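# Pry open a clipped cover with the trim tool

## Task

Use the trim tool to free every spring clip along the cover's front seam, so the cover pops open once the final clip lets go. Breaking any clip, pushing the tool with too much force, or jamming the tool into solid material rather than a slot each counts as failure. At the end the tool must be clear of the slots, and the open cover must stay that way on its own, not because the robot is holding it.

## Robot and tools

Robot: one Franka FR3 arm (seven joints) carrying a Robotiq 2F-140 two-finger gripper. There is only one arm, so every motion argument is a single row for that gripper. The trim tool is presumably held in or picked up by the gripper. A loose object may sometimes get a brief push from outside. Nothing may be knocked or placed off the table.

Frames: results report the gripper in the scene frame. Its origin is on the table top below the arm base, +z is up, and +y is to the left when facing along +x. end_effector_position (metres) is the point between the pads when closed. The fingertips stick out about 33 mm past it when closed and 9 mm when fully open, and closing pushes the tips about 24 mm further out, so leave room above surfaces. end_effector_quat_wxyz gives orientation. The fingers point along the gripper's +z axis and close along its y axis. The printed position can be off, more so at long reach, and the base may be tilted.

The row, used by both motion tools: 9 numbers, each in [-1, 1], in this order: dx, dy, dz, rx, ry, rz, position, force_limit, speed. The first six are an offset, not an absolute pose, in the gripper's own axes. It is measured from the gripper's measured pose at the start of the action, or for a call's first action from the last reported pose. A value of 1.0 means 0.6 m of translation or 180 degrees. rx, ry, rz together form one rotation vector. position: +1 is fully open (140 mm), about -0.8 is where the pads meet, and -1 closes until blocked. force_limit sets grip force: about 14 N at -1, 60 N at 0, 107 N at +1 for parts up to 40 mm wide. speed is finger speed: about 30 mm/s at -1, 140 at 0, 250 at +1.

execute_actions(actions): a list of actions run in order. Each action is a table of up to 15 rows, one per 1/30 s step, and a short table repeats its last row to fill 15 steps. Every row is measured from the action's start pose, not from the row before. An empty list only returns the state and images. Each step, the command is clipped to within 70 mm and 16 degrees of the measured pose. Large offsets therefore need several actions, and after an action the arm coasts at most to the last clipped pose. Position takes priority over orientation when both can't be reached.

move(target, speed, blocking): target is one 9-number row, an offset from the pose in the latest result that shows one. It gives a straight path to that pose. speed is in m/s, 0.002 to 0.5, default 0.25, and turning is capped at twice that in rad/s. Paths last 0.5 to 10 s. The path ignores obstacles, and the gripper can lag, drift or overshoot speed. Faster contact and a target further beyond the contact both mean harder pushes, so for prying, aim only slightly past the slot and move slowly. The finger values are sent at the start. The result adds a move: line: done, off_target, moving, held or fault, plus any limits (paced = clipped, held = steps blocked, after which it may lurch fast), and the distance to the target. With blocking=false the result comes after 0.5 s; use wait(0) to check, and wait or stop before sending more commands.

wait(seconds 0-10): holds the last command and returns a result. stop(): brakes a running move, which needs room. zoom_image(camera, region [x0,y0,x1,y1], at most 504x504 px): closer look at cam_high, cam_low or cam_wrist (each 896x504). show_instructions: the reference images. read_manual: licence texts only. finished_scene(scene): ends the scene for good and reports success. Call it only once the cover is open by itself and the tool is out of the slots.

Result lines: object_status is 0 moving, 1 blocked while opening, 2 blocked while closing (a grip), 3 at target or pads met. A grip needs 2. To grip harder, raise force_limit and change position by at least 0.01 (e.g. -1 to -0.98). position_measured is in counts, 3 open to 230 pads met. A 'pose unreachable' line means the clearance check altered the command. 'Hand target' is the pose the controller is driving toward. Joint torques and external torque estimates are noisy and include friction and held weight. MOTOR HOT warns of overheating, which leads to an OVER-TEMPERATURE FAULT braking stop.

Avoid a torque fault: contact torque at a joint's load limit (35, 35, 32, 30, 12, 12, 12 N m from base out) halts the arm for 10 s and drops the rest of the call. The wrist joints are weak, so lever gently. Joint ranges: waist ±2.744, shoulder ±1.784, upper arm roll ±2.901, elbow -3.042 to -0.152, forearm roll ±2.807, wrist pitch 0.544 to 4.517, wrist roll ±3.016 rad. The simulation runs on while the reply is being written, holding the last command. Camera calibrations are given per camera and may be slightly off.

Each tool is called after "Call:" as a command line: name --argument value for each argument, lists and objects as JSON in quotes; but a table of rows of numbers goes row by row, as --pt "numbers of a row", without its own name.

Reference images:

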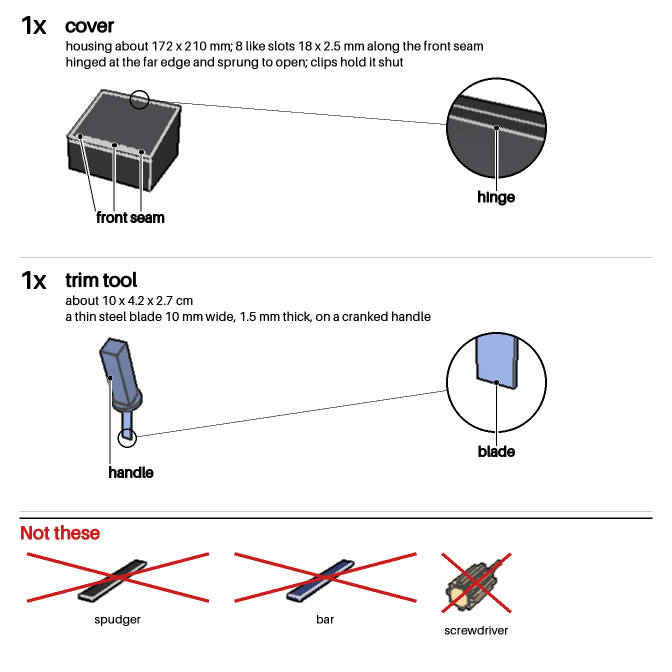

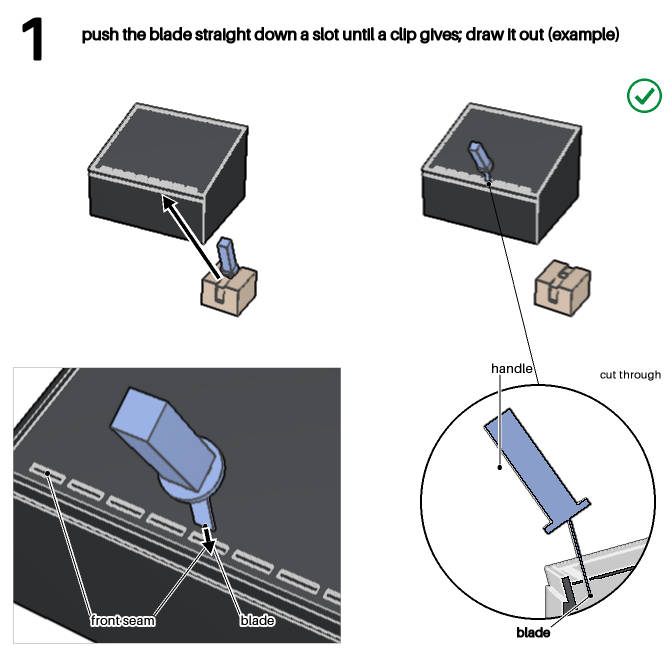

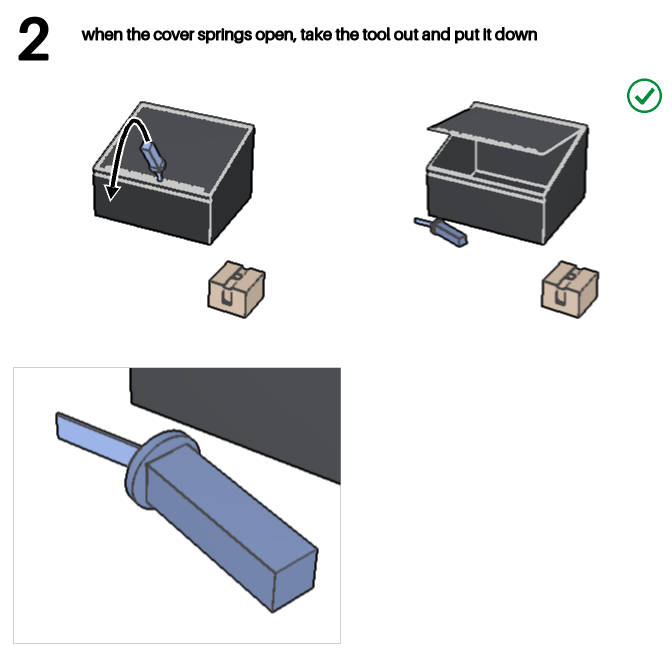

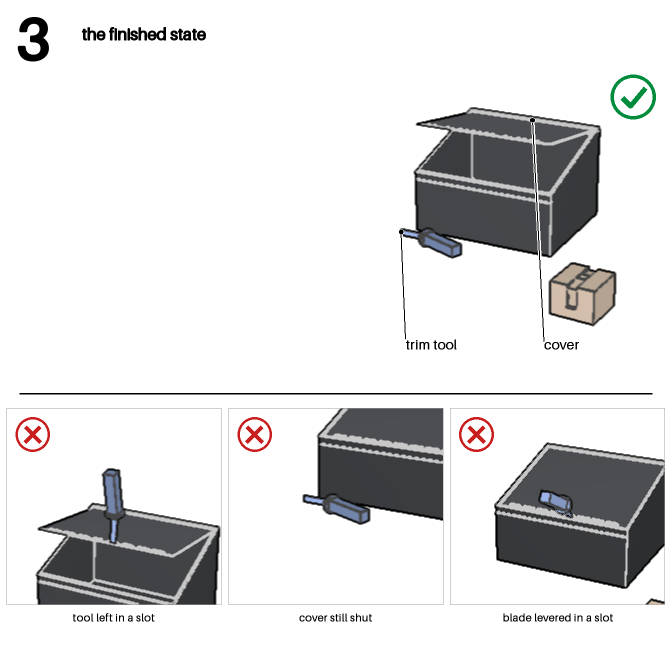

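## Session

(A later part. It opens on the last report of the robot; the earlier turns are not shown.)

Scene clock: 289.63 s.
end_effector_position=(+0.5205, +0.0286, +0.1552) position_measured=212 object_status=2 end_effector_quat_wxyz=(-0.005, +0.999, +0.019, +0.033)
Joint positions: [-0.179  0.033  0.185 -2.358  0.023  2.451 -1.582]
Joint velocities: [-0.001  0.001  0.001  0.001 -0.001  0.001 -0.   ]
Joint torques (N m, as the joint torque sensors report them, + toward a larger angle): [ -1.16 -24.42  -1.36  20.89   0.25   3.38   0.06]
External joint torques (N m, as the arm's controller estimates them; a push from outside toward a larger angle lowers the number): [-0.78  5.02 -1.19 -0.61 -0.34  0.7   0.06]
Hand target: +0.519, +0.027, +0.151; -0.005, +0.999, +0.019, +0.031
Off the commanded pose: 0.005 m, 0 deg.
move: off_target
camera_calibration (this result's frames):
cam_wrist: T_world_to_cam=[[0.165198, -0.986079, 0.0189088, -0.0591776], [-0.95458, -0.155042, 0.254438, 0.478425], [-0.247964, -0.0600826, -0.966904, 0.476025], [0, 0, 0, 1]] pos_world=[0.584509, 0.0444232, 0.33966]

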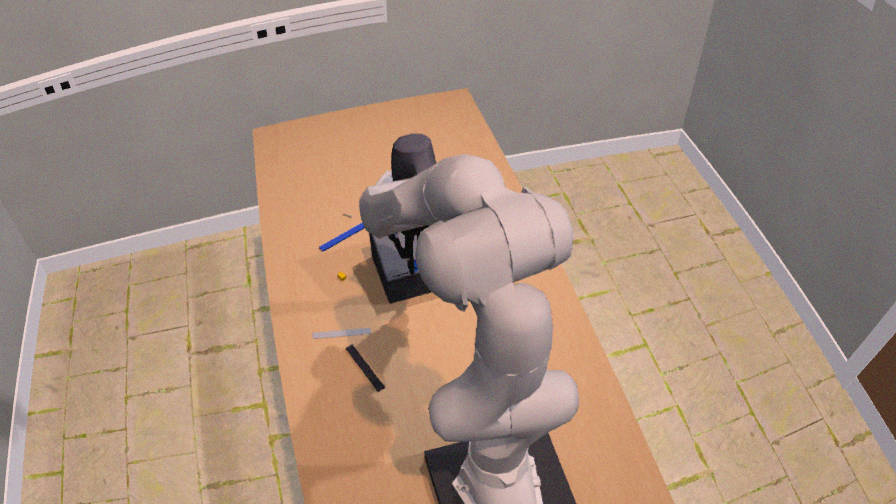

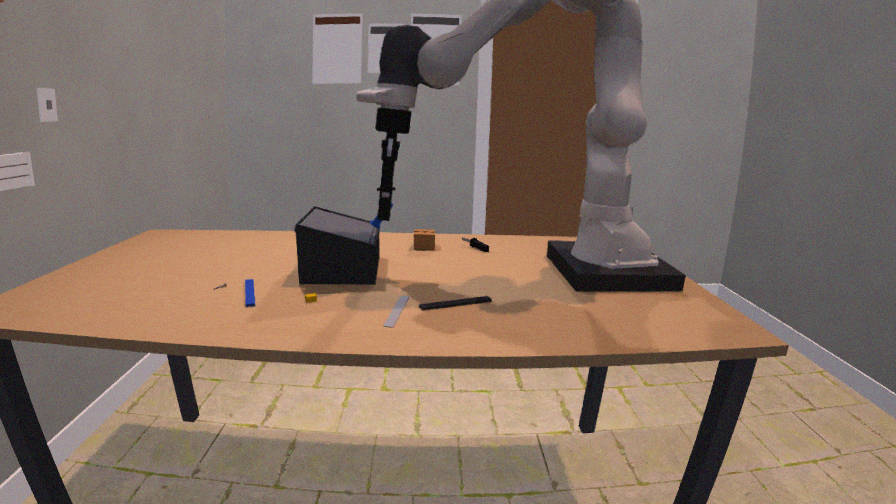

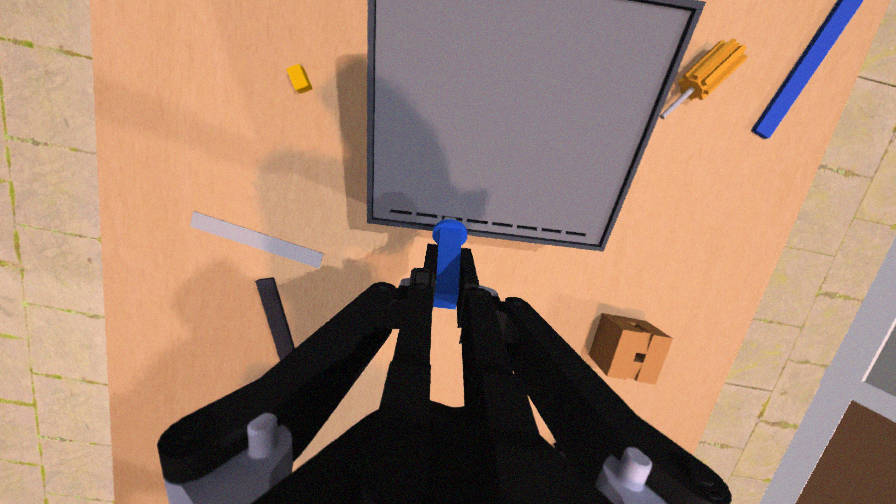

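Call:
move --target '[-0.00645,0,-0.028,0,-0.0006,0,-1,0.8,-0.6]' --speed 0.012

Call:
move --target '[0.0008,0.042,0.0095,-0.0016,0.0,-0.003,-1,0.8,-0.6]' --speed 0.015

Call:
wait --seconds 0.4

Call:
zoom_image --camera "cam_wrist" --region '[434,202,474,227]'

Scene clock: 293.97 s.
end_effector_position=(+0.5170, +0.0285, +0.1712) position_measured=212 object_status=2 end_effector_quat_wxyz=(-0.004, +0.999, +0.018, +0.034)
Joint positions: [-0.179 -0.006  0.185 -2.359  0.03   2.414 -1.584]
Joint velocities: [-0.001  0.     0.    -0.     0.003 -0.008 -0.001]
Joint torques (N m, as the joint torque sensors report them, + toward a larger angle): [ -0.48 -30.09  -1.08  22.27   1.65   2.07  -0.17]
External joint torques (N m, as the arm's controller estimates them; a push from outside toward a larger angle lowers the number): [-0.11 -1.5  -0.66  0.29  1.03 -0.63 -0.17]
Hand target: +0.515, +0.029, +0.172; -0.005, +0.999, +0.019, +0.032
Off the commanded pose: 0.002 m, 0 deg.
move: done
camera_calibration (this result's frames):
cam_wrist: T_world_to_cam=[[0.162002, -0.986579, 0.0204139, -0.0576442], [-0.955445, -0.151649, 0.253233, 0.471545], [-0.246739, -0.0605285, -0.96719, 0.490046], [0, 0, 0, 1]] pos_world=[0.580787, 0.0443007, 0.355734]

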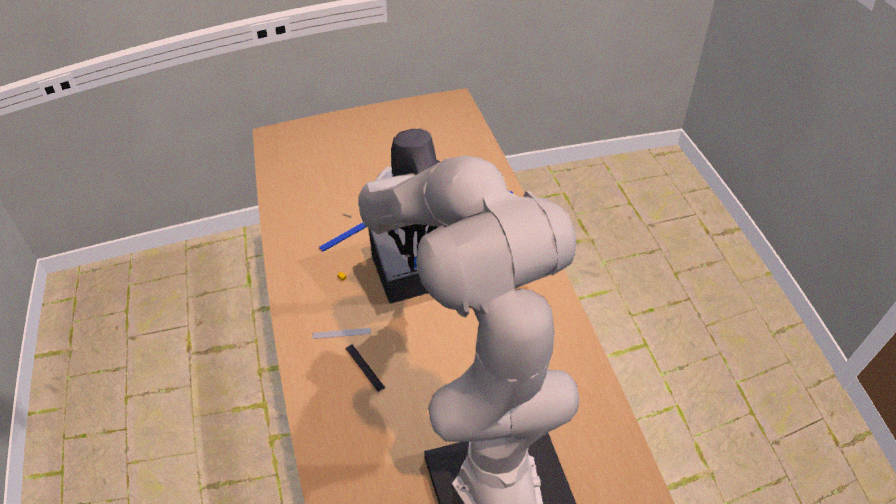

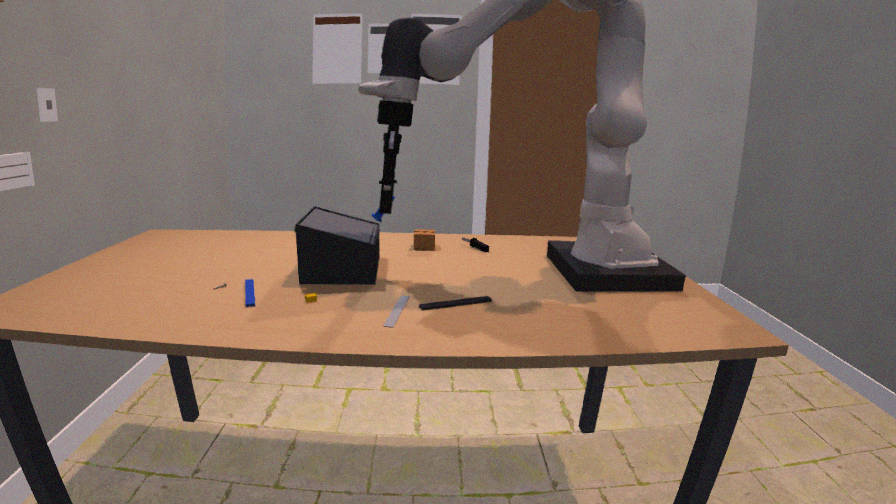

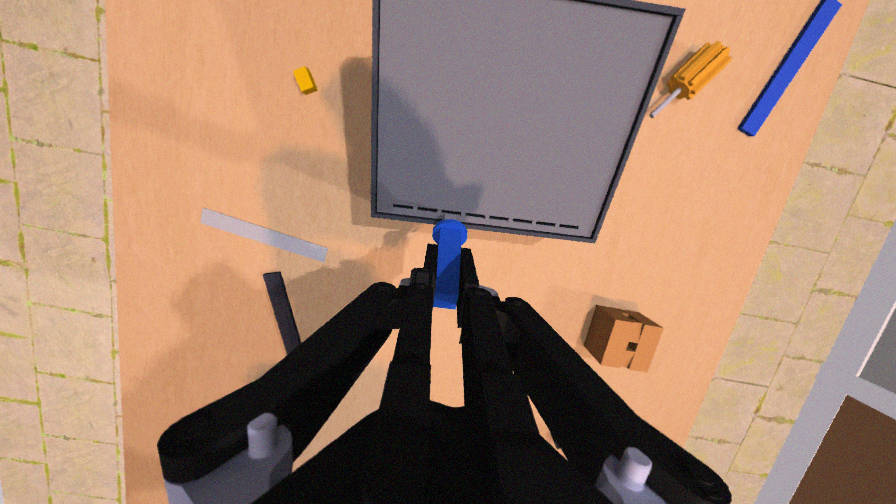

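Scene clock: 295.90 s.
end_effector_position=(+0.5182, +0.0064, +0.1664) position_measured=212 object_status=2 end_effector_quat_wxyz=(-0.003, +0.999, +0.017, +0.033)
Joint positions: [-0.198  0.005  0.161 -2.359  0.029  2.423 -1.625]
Joint velocities: [-0.     0.     0.001  0.001  0.001  0.002 -0.014]
Joint torques (N m, as the joint torque sensors report them, + toward a larger angle): [ -1.87 -27.14  -2.11  22.72  -0.18   3.07  -0.12]
External joint torques (N m, as the arm's controller estimates them; a push from outside toward a larger angle lowers the number): [-1.64  1.8  -1.9   0.95 -0.8   0.4  -0.12]
Hand target: +0.519, +0.004, +0.166; -0.002, +0.999, +0.022, +0.034
Off the commanded pose: 0.003 m, 1 deg.
move: done
camera_calibration (this result's frames):
cam_wrist: T_world_to_cam=[[0.161415, -0.986639, 0.0221008, -0.079533], [-0.955202, -0.150565, 0.254794, 0.470178], [-0.248063, -0.0622384, -0.966743, 0.484998], [0, 0, 0, 1]] pos_world=[0.582262, 0.0225074, 0.350827]

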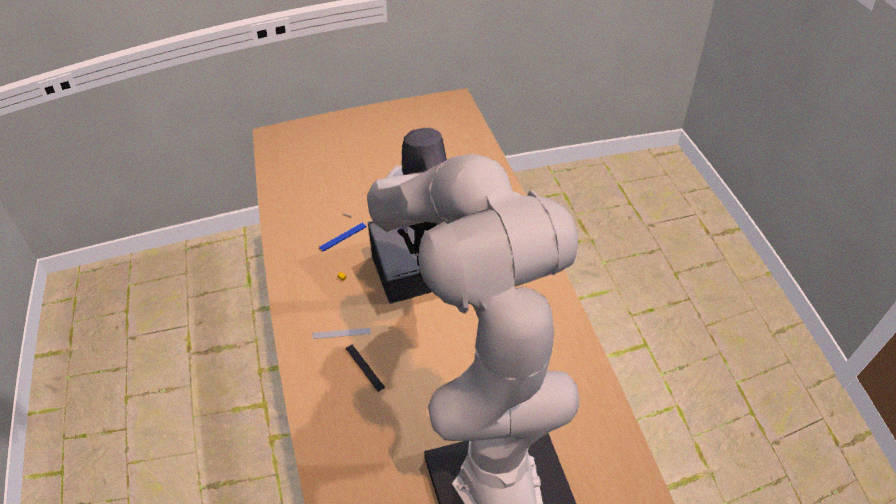

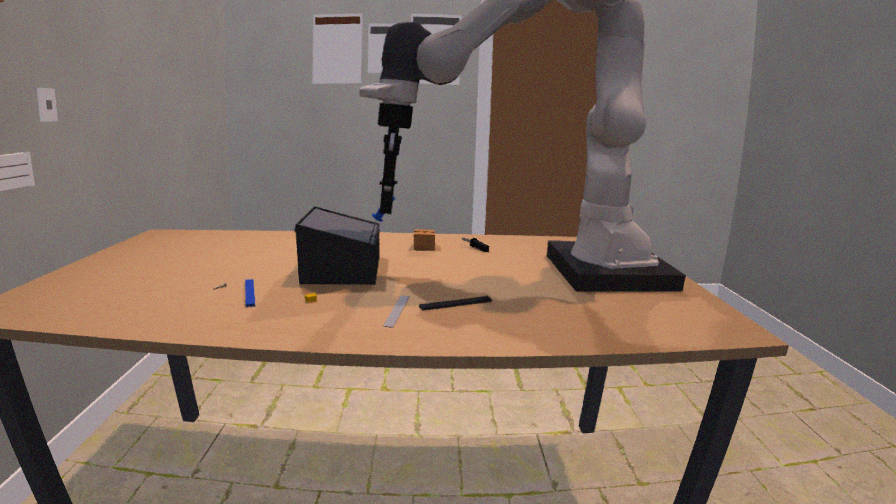

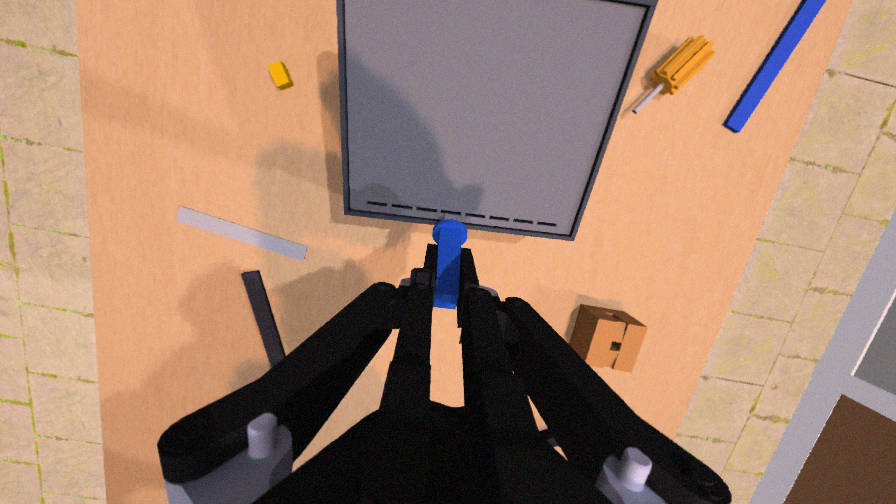

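Scene clock: 296.30 s.
end_effector_position=(+0.5184, +0.0063, +0.1665) position_measured=212 object_status=2 end_effector_quat_wxyz=(-0.003, +0.999, +0.019, +0.033)
Joint positions: [-0.198  0.006  0.161 -2.359  0.028  2.424 -1.628]
Joint velocities: [-0.    -0.     0.001 -0.002 -0.     0.    -0.003]
Joint torques (N m, as the joint torque sensors report them, + toward a larger angle): [ -1.76 -27.25  -2.17  22.91  -0.2    3.13  -0.26]
External joint torques (N m, as the arm's controller estimates them; a push from outside toward a larger angle lowers the number): [-1.48  1.63 -1.93  1.2  -0.82  0.47 -0.26]
Hand target: +0.519, +0.004, +0.166; -0.002, +0.999, +0.022, +0.034
Off the commanded pose: 0.003 m, 0 deg.
wait: 0.40 s; at rest by 0.17 s
camera_calibration (this result's frames):
cam_wrist: T_world_to_cam=[[0.164758, -0.986079, 0.0224195, -0.0813756], [-0.954784, -0.153744, 0.254461, 0.470136], [-0.247472, -0.0633304, -0.966823, 0.484766], [0, 0, 0, 1]] pos_world=[0.582251, 0.0227383, 0.350877]

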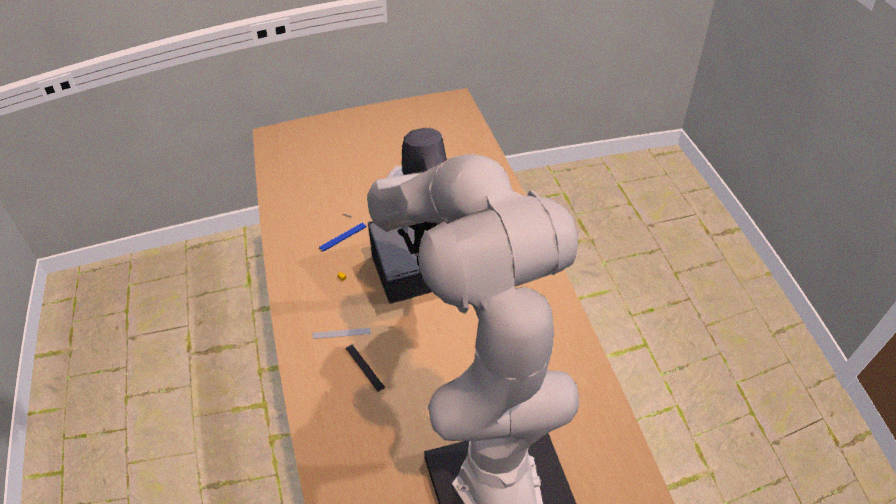

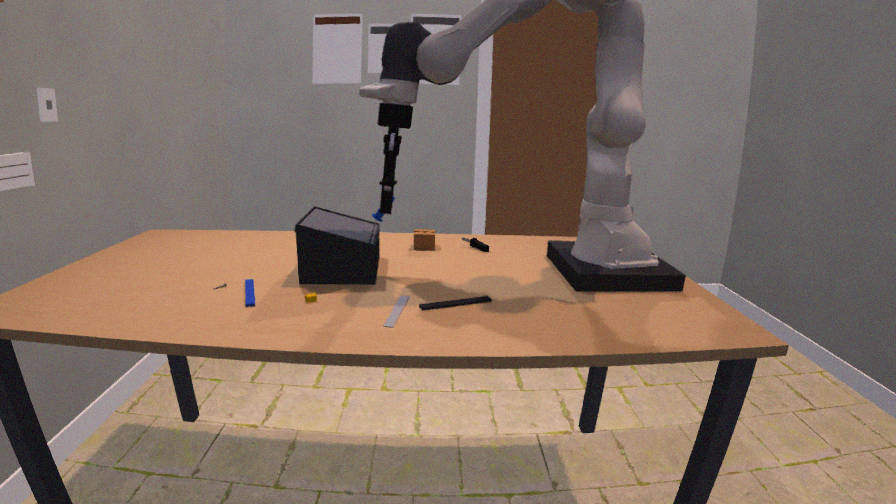

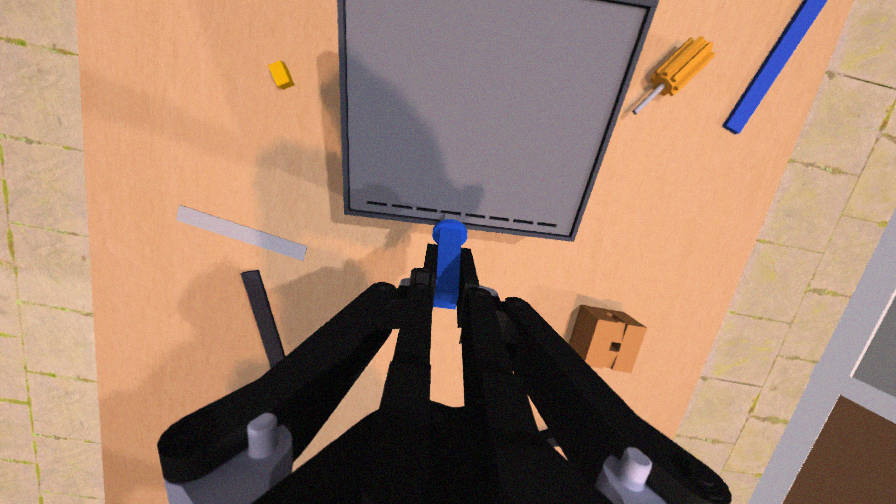

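Region (434, 202, 474, 227) of cam_wrist's 896x504 image, scaled by 12.600, with more detail than that image has; it fills the top 315 rows of this view, and the rest is white.

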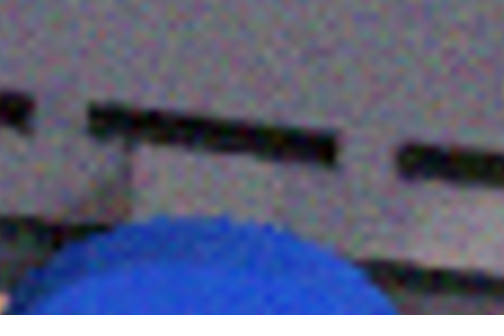

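Call:
move --target '[0.0031,0.002,-0.00085,0,0.00185,0,-1,0.8,-0.6]' --speed 0.005

Call:
zoom_image --camera "cam_wrist" --region '[434,202,474,227]'

Scene clock: 300.60 s.
end_effector_position=(+0.5189, +0.0063, +0.1666) position_measured=212 object_status=2 end_effector_quat_wxyz=(-0.003, +0.999, +0.020, +0.034)
Joint positions: [-0.198  0.006  0.161 -2.359  0.028  2.425 -1.629]
Joint velocities: [ 0.001 -0.    -0.001 -0.001 -0.001  0.002 -0.001]
Joint torques (N m, as the joint torque sensors report them, + toward a larger angle): [ -1.01 -29.03  -1.42  22.83   0.95   3.12   0.03]
External joint torques (N m, as the arm's controller estimates them; a push from outside toward a larger angle lowers the number): [-0.7  -0.06 -1.14  1.06  0.33  0.44  0.03]
Hand target: +0.520, +0.005, +0.167; -0.003, +0.999, +0.019, +0.036
Off the commanded pose: 0.002 m, 0 deg.
move: done
camera_calibration (this result's frames):
cam_wrist: T_world_to_cam=[[0.165923, -0.985874, 0.0228327, -0.0822046], [-0.95499, -0.154866, 0.253005, 0.47091], [-0.245895, -0.0637844, -0.967195, 0.484267], [0, 0, 0, 1]] pos_world=[0.582432, 0.022773, 0.351116]

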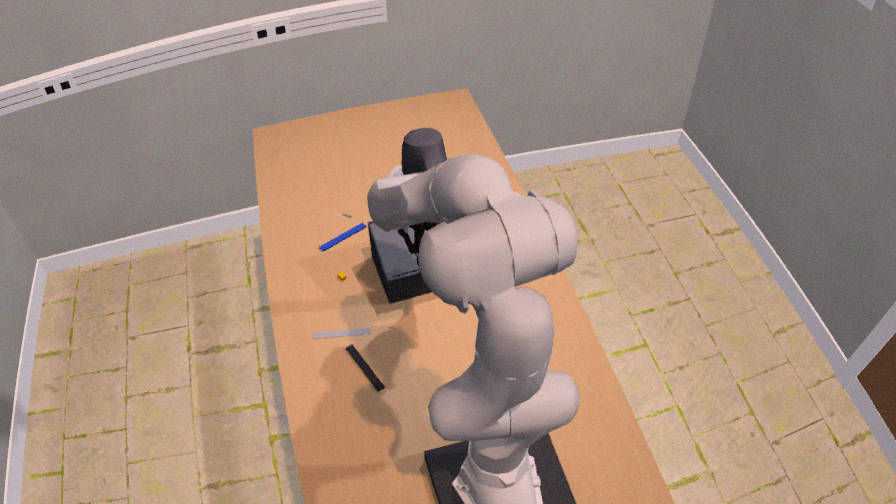

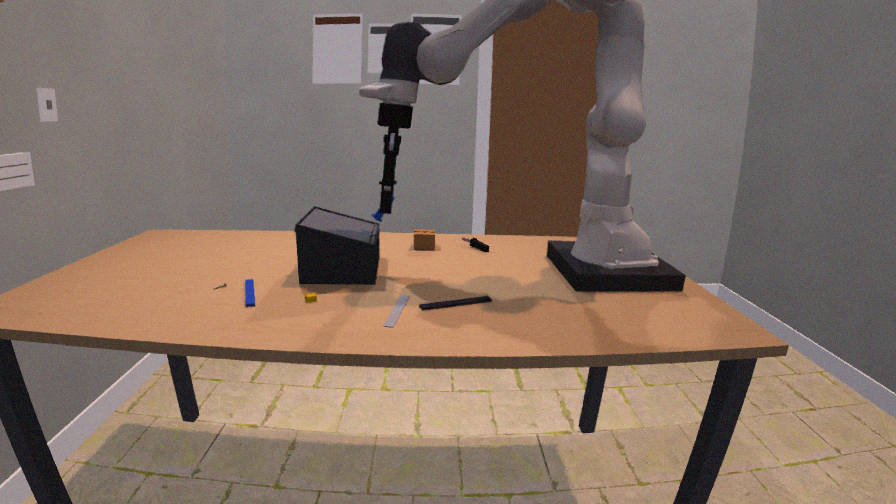

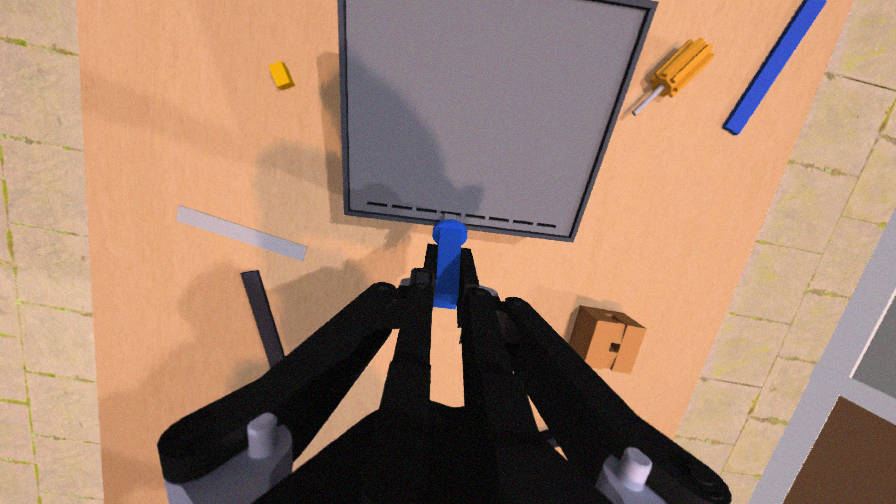

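Region (434, 202, 474, 227) of cam_wrist's 896x504 image, scaled by 12.600, with more detail than that image has; it fills the top 315 rows of this view, and the rest is white.

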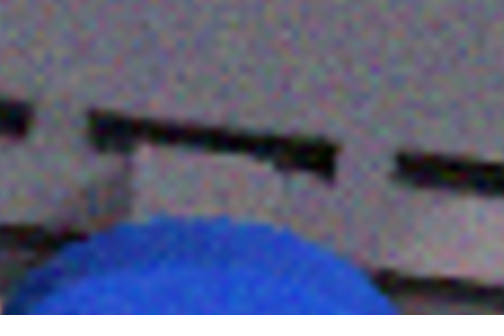

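Call:
move --target '[0.0031,0.002,0.0088,0,0.0008,0,-1,0.8,-0.6]' --speed 0.004

Call:
zoom_image --camera "cam_wrist" --region '[434,202,474,227]'

Scene clock: 304.20 s.
end_effector_position=(+0.5200, +0.0065, +0.1620) position_measured=212 object_status=2 end_effector_quat_wxyz=(-0.004, +0.999, +0.019, +0.034)
Joint positions: [-0.198  0.017  0.161 -2.359  0.028  2.436 -1.629]
Joint velocities: [-0.    -0.    -0.    -0.001 -0.     0.001 -0.   ]
Joint torques (N m, as the joint torque sensors report them, + toward a larger angle): [ -1.25 -27.6   -1.38  22.89   0.06   3.03   0.1 ]
External joint torques (N m, as the arm's controller estimates them; a push from outside toward a larger angle lowers the number): [-0.9   1.67 -1.14  1.23 -0.55  0.35  0.1 ]
Hand target: +0.521, +0.005, +0.162; -0.003, +0.999, +0.020, +0.035
Off the commanded pose: 0.002 m, 0 deg.
move: done
camera_calibration (this result's frames):
cam_wrist: T_world_to_cam=[[0.165691, -0.985948, 0.0212942, -0.0816881], [-0.95506, -0.155044, 0.25263, 0.473311], [-0.245778, -0.0621959, -0.967329, 0.480092], [0, 0, 0, 1]] pos_world=[0.583572, 0.0227039, 0.346574]

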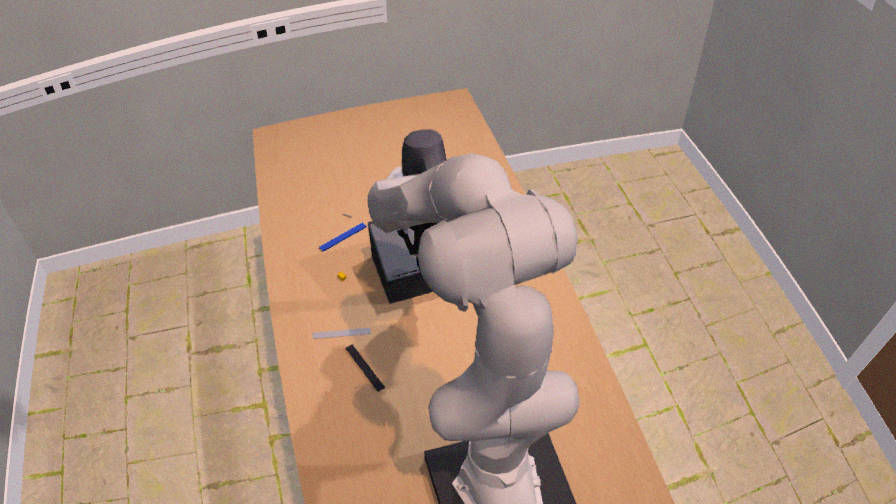

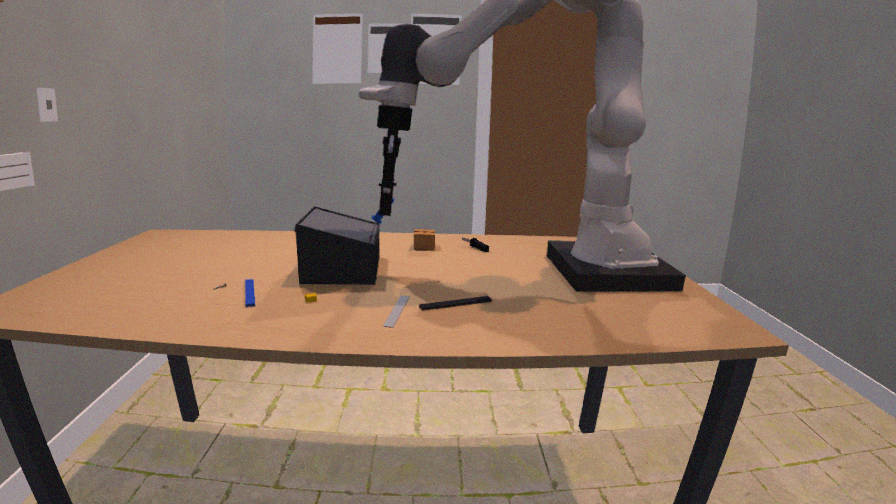

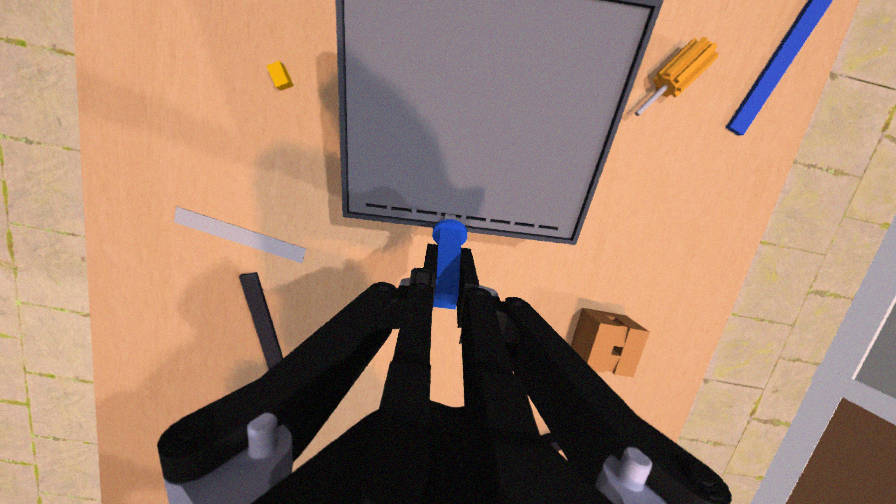

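Region (434, 202, 474, 227) of cam_wrist's 896x504 image, scaled by 12.600, with more detail than that image has; it fills the top 315 rows of this view, and the rest is white.

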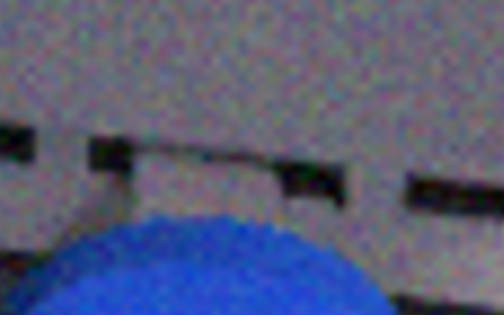

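Call:
move --target '[0.0021,0.003,0.0080,0,0.0004,0,-1,0.8,-0.6]' --speed 0.005

Call:
move --target '[0.0021,0.003,0.0080,0,0.0004,0,-1,0.8,-0.6]' --speed 0.004

Scene clock: 309.33 s.
end_effector_position=(+0.5209, +0.0067, +0.1582) position_measured=212 object_status=2 end_effector_quat_wxyz=(-0.005, +0.999, +0.019, +0.034)
Joint positions: [-0.198  0.026  0.161 -2.359  0.028  2.446 -1.629]
Joint velocities: [ 0.     0.002  0.001  0.001 -0.     0.     0.   ]
Joint torques (N m, as the joint torque sensors report them, + toward a larger angle): [ -1.43 -27.82  -1.67  22.68   0.14   2.97   0.01]
External joint torques (N m, as the arm's controller estimates them; a push from outside toward a larger angle lowers the number): [-1.17  1.7  -1.56  1.08 -0.46  0.28  0.01]
Hand target: +0.522, +0.005, +0.157; -0.004, +0.999, +0.019, +0.035
Off the commanded pose: 0.002 m, 0 deg.
move: done
camera_calibration (this result's frames):
cam_wrist: T_world_to_cam=[[0.165486, -0.98601, 0.0199642, -0.0812328], [-0.955079, -0.155183, 0.252474, 0.475215], [-0.245844, -0.0608484, -0.967398, 0.476601], [0, 0, 0, 1]] pos_world=[0.584479, 0.0226493, 0.342705]

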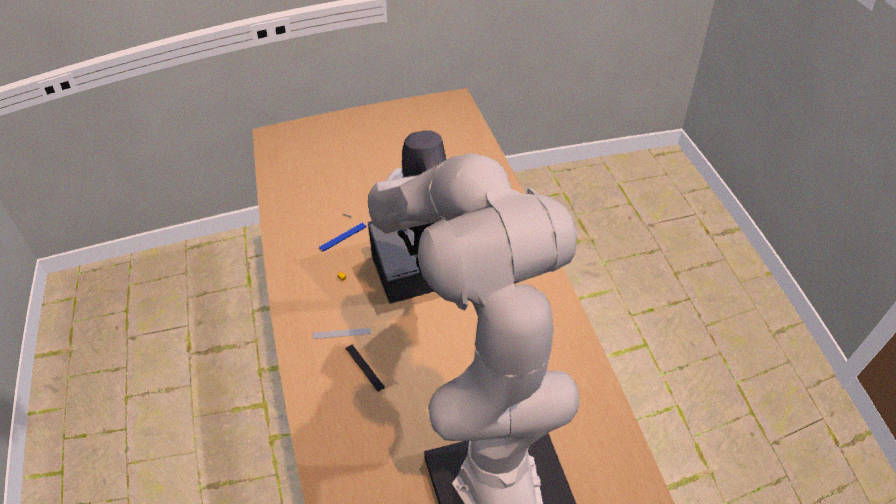

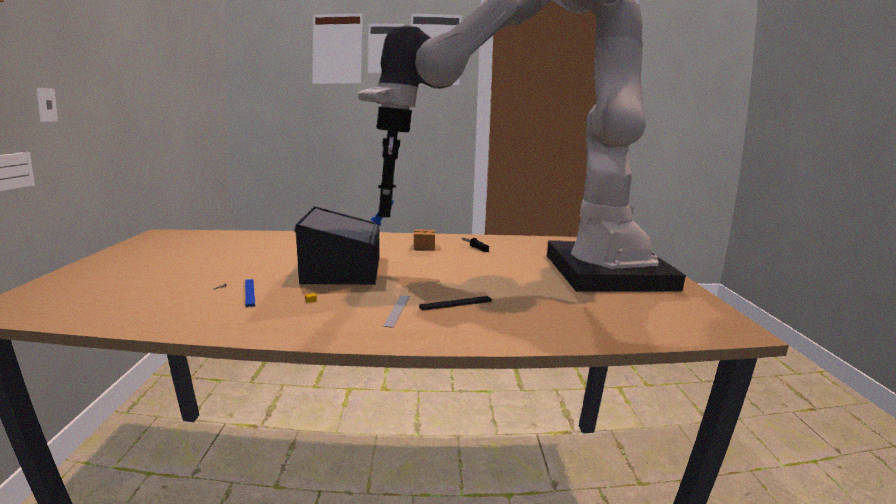

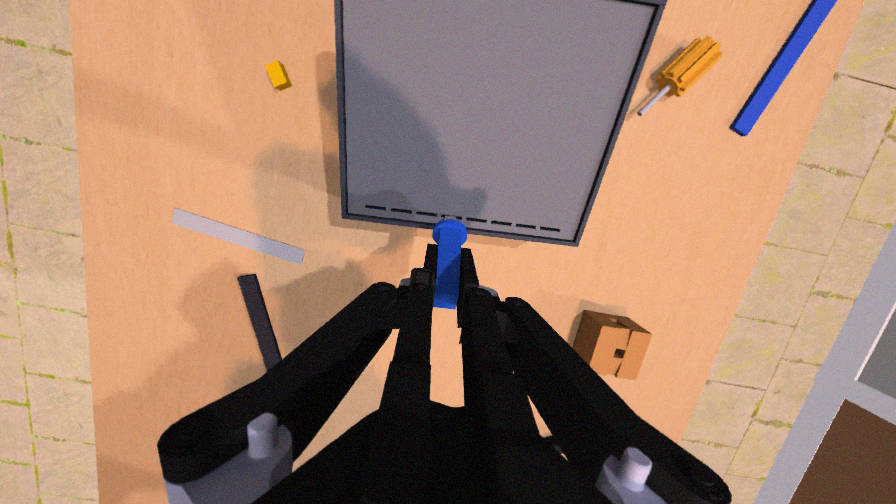

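Scene clock: 310.87 s.
end_effector_position=(+0.5217, +0.0069, +0.1552) position_measured=212 object_status=2 end_effector_quat_wxyz=(-0.005, +0.999, +0.019, +0.034)
Joint positions: [-0.198  0.034  0.161 -2.358  0.028  2.453 -1.629]
Joint velocities: [-0.    -0.    -0.001  0.     0.001  0.     0.002]
Joint torques (N m, as the joint torque sensors report them, + toward a larger angle): [ -1.61 -26.27  -1.7   22.66   0.14   3.34   0.04]
External joint torques (N m, as the arm's controller estimates them; a push from outside toward a larger angle lowers the number): [-1.18  3.47 -1.46  1.09 -0.46  0.64  0.03]
Hand target: +0.523, +0.005, +0.153; -0.005, +0.999, +0.019, +0.035
Off the commanded pose: 0.003 m, 0 deg.
move: done
camera_calibration (this result's frames):
cam_wrist: T_world_to_cam=[[0.165309, -0.98606, 0.0189588, -0.080895], [-0.955159, -0.155281, 0.252111, 0.476856], [-0.245653, -0.0597848, -0.967513, 0.473831], [0, 0, 0, 1]] pos_world=[0.585244, 0.0226073, 0.33975]

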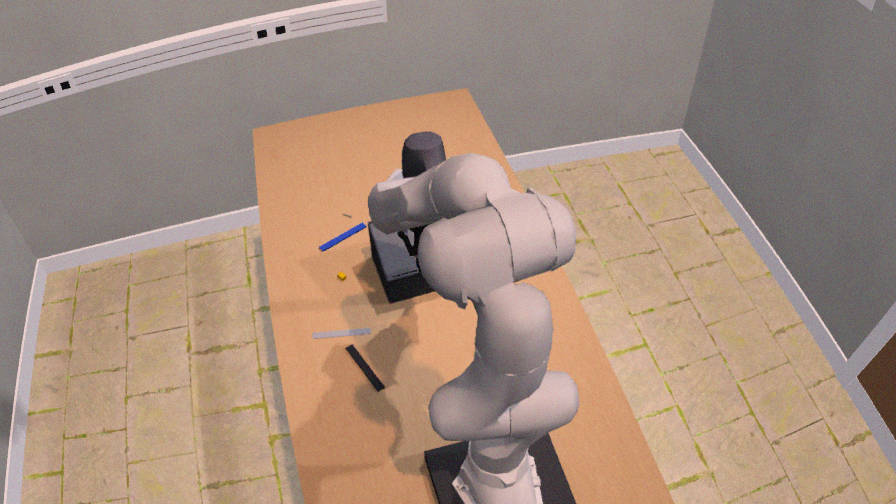

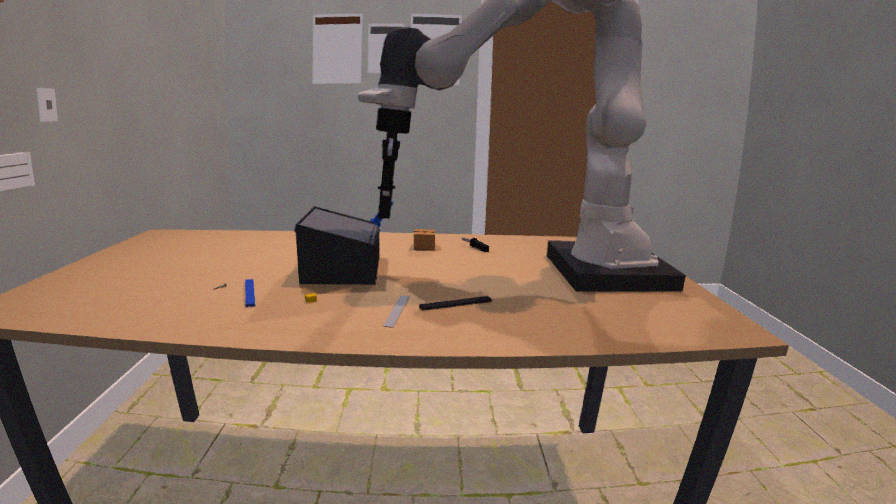

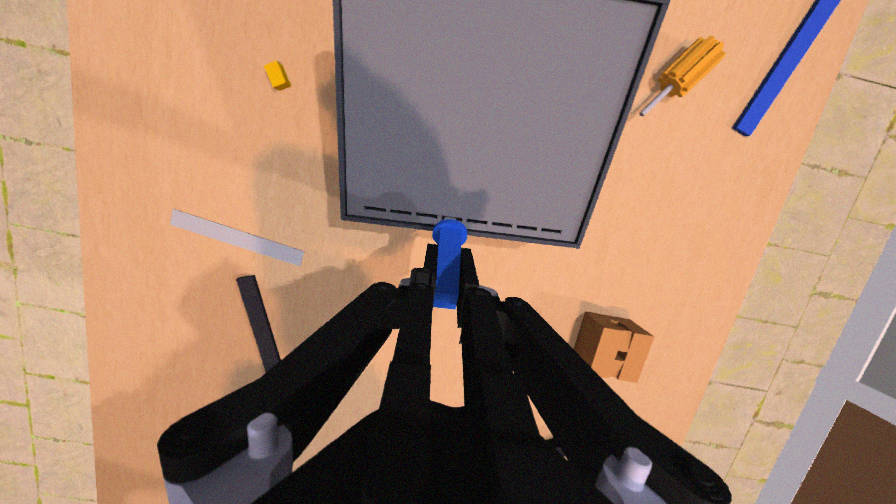

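Call:
move --target '[-0.00513,0.002,0.01009,0,-0.0028,0,-1,0.8,-0.6]' --speed 0.004

Scene clock: 320.10 s.
end_effector_position=(+0.5217, +0.0069, +0.1551) position_measured=212 object_status=2 end_effector_quat_wxyz=(-0.005, +0.999, +0.019, +0.034)
Joint positions: [-0.198  0.034  0.161 -2.358  0.028  2.453 -1.629]
Joint velocities: [-0.001  0.001  0.001 -0.001 -0.     0.001  0.001]
Joint torques (N m, as the joint torque sensors report them, + toward a larger angle): [ -1.17 -23.4   -1.45  20.4    0.05   3.21   0.09]
External joint torques (N m, as the arm's controller estimates them; a push from outside toward a larger angle lowers the number): [-0.85  6.18 -1.34 -1.08 -0.55  0.53  0.09]
Hand target: +0.519, +0.006, +0.149; -0.005, +0.999, +0.019, +0.030
Off the commanded pose: 0.007 m, 1 deg.
move: off_target
camera_calibration (this result's frames):
cam_wrist: T_world_to_cam=[[0.165302, -0.986061, 0.0189332, -0.0808875], [-0.955145, -0.155278, 0.252165, 0.47685], [-0.24571, -0.0597673, -0.967499, 0.473825], [0, 0, 0, 1]] pos_world=[0.585255, 0.0226033, 0.339712]

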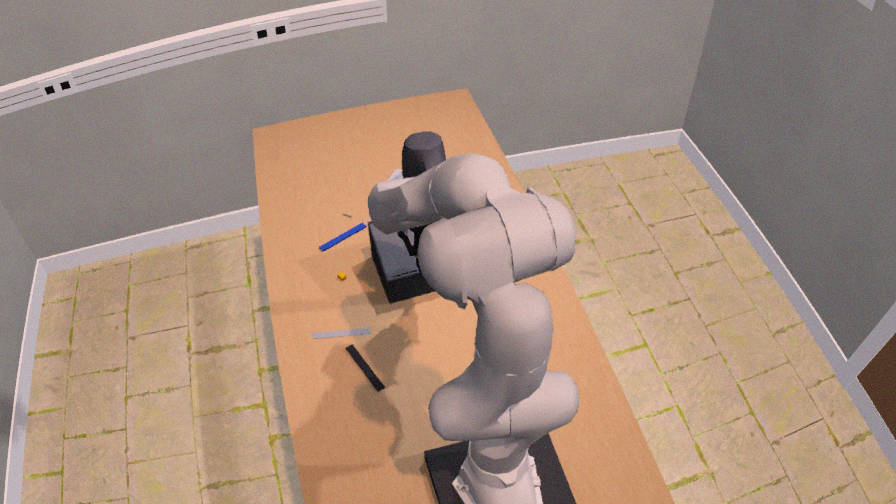

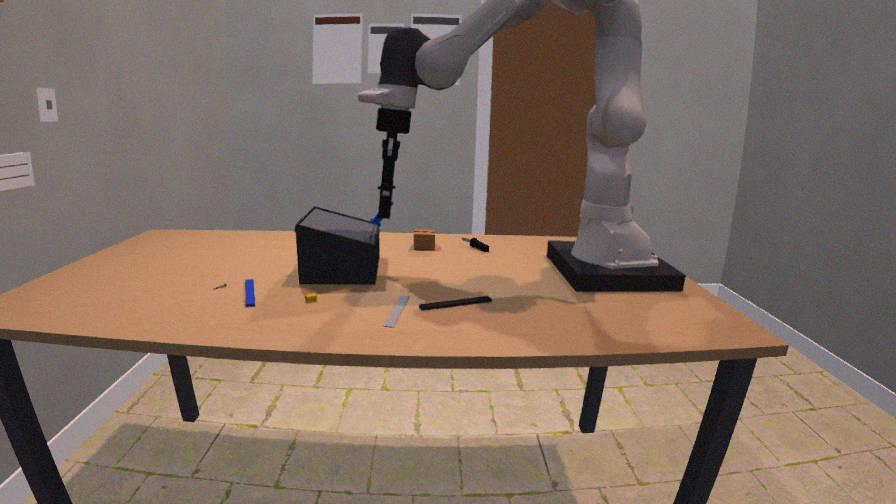

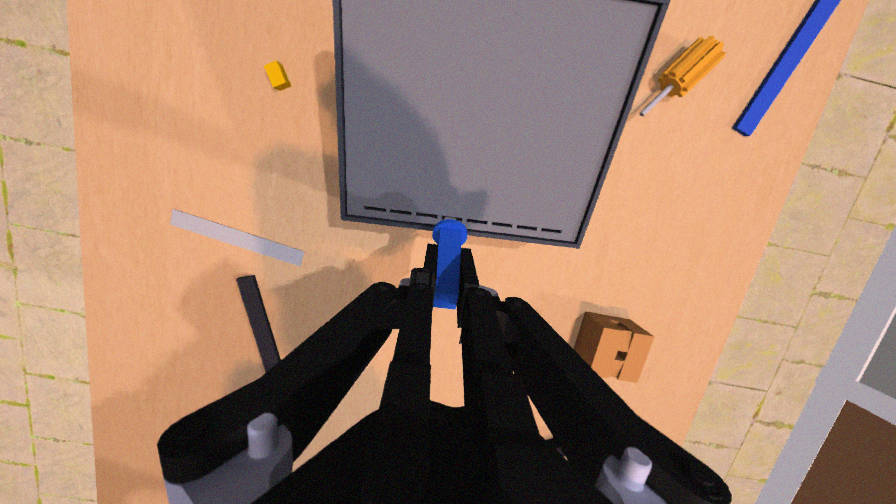

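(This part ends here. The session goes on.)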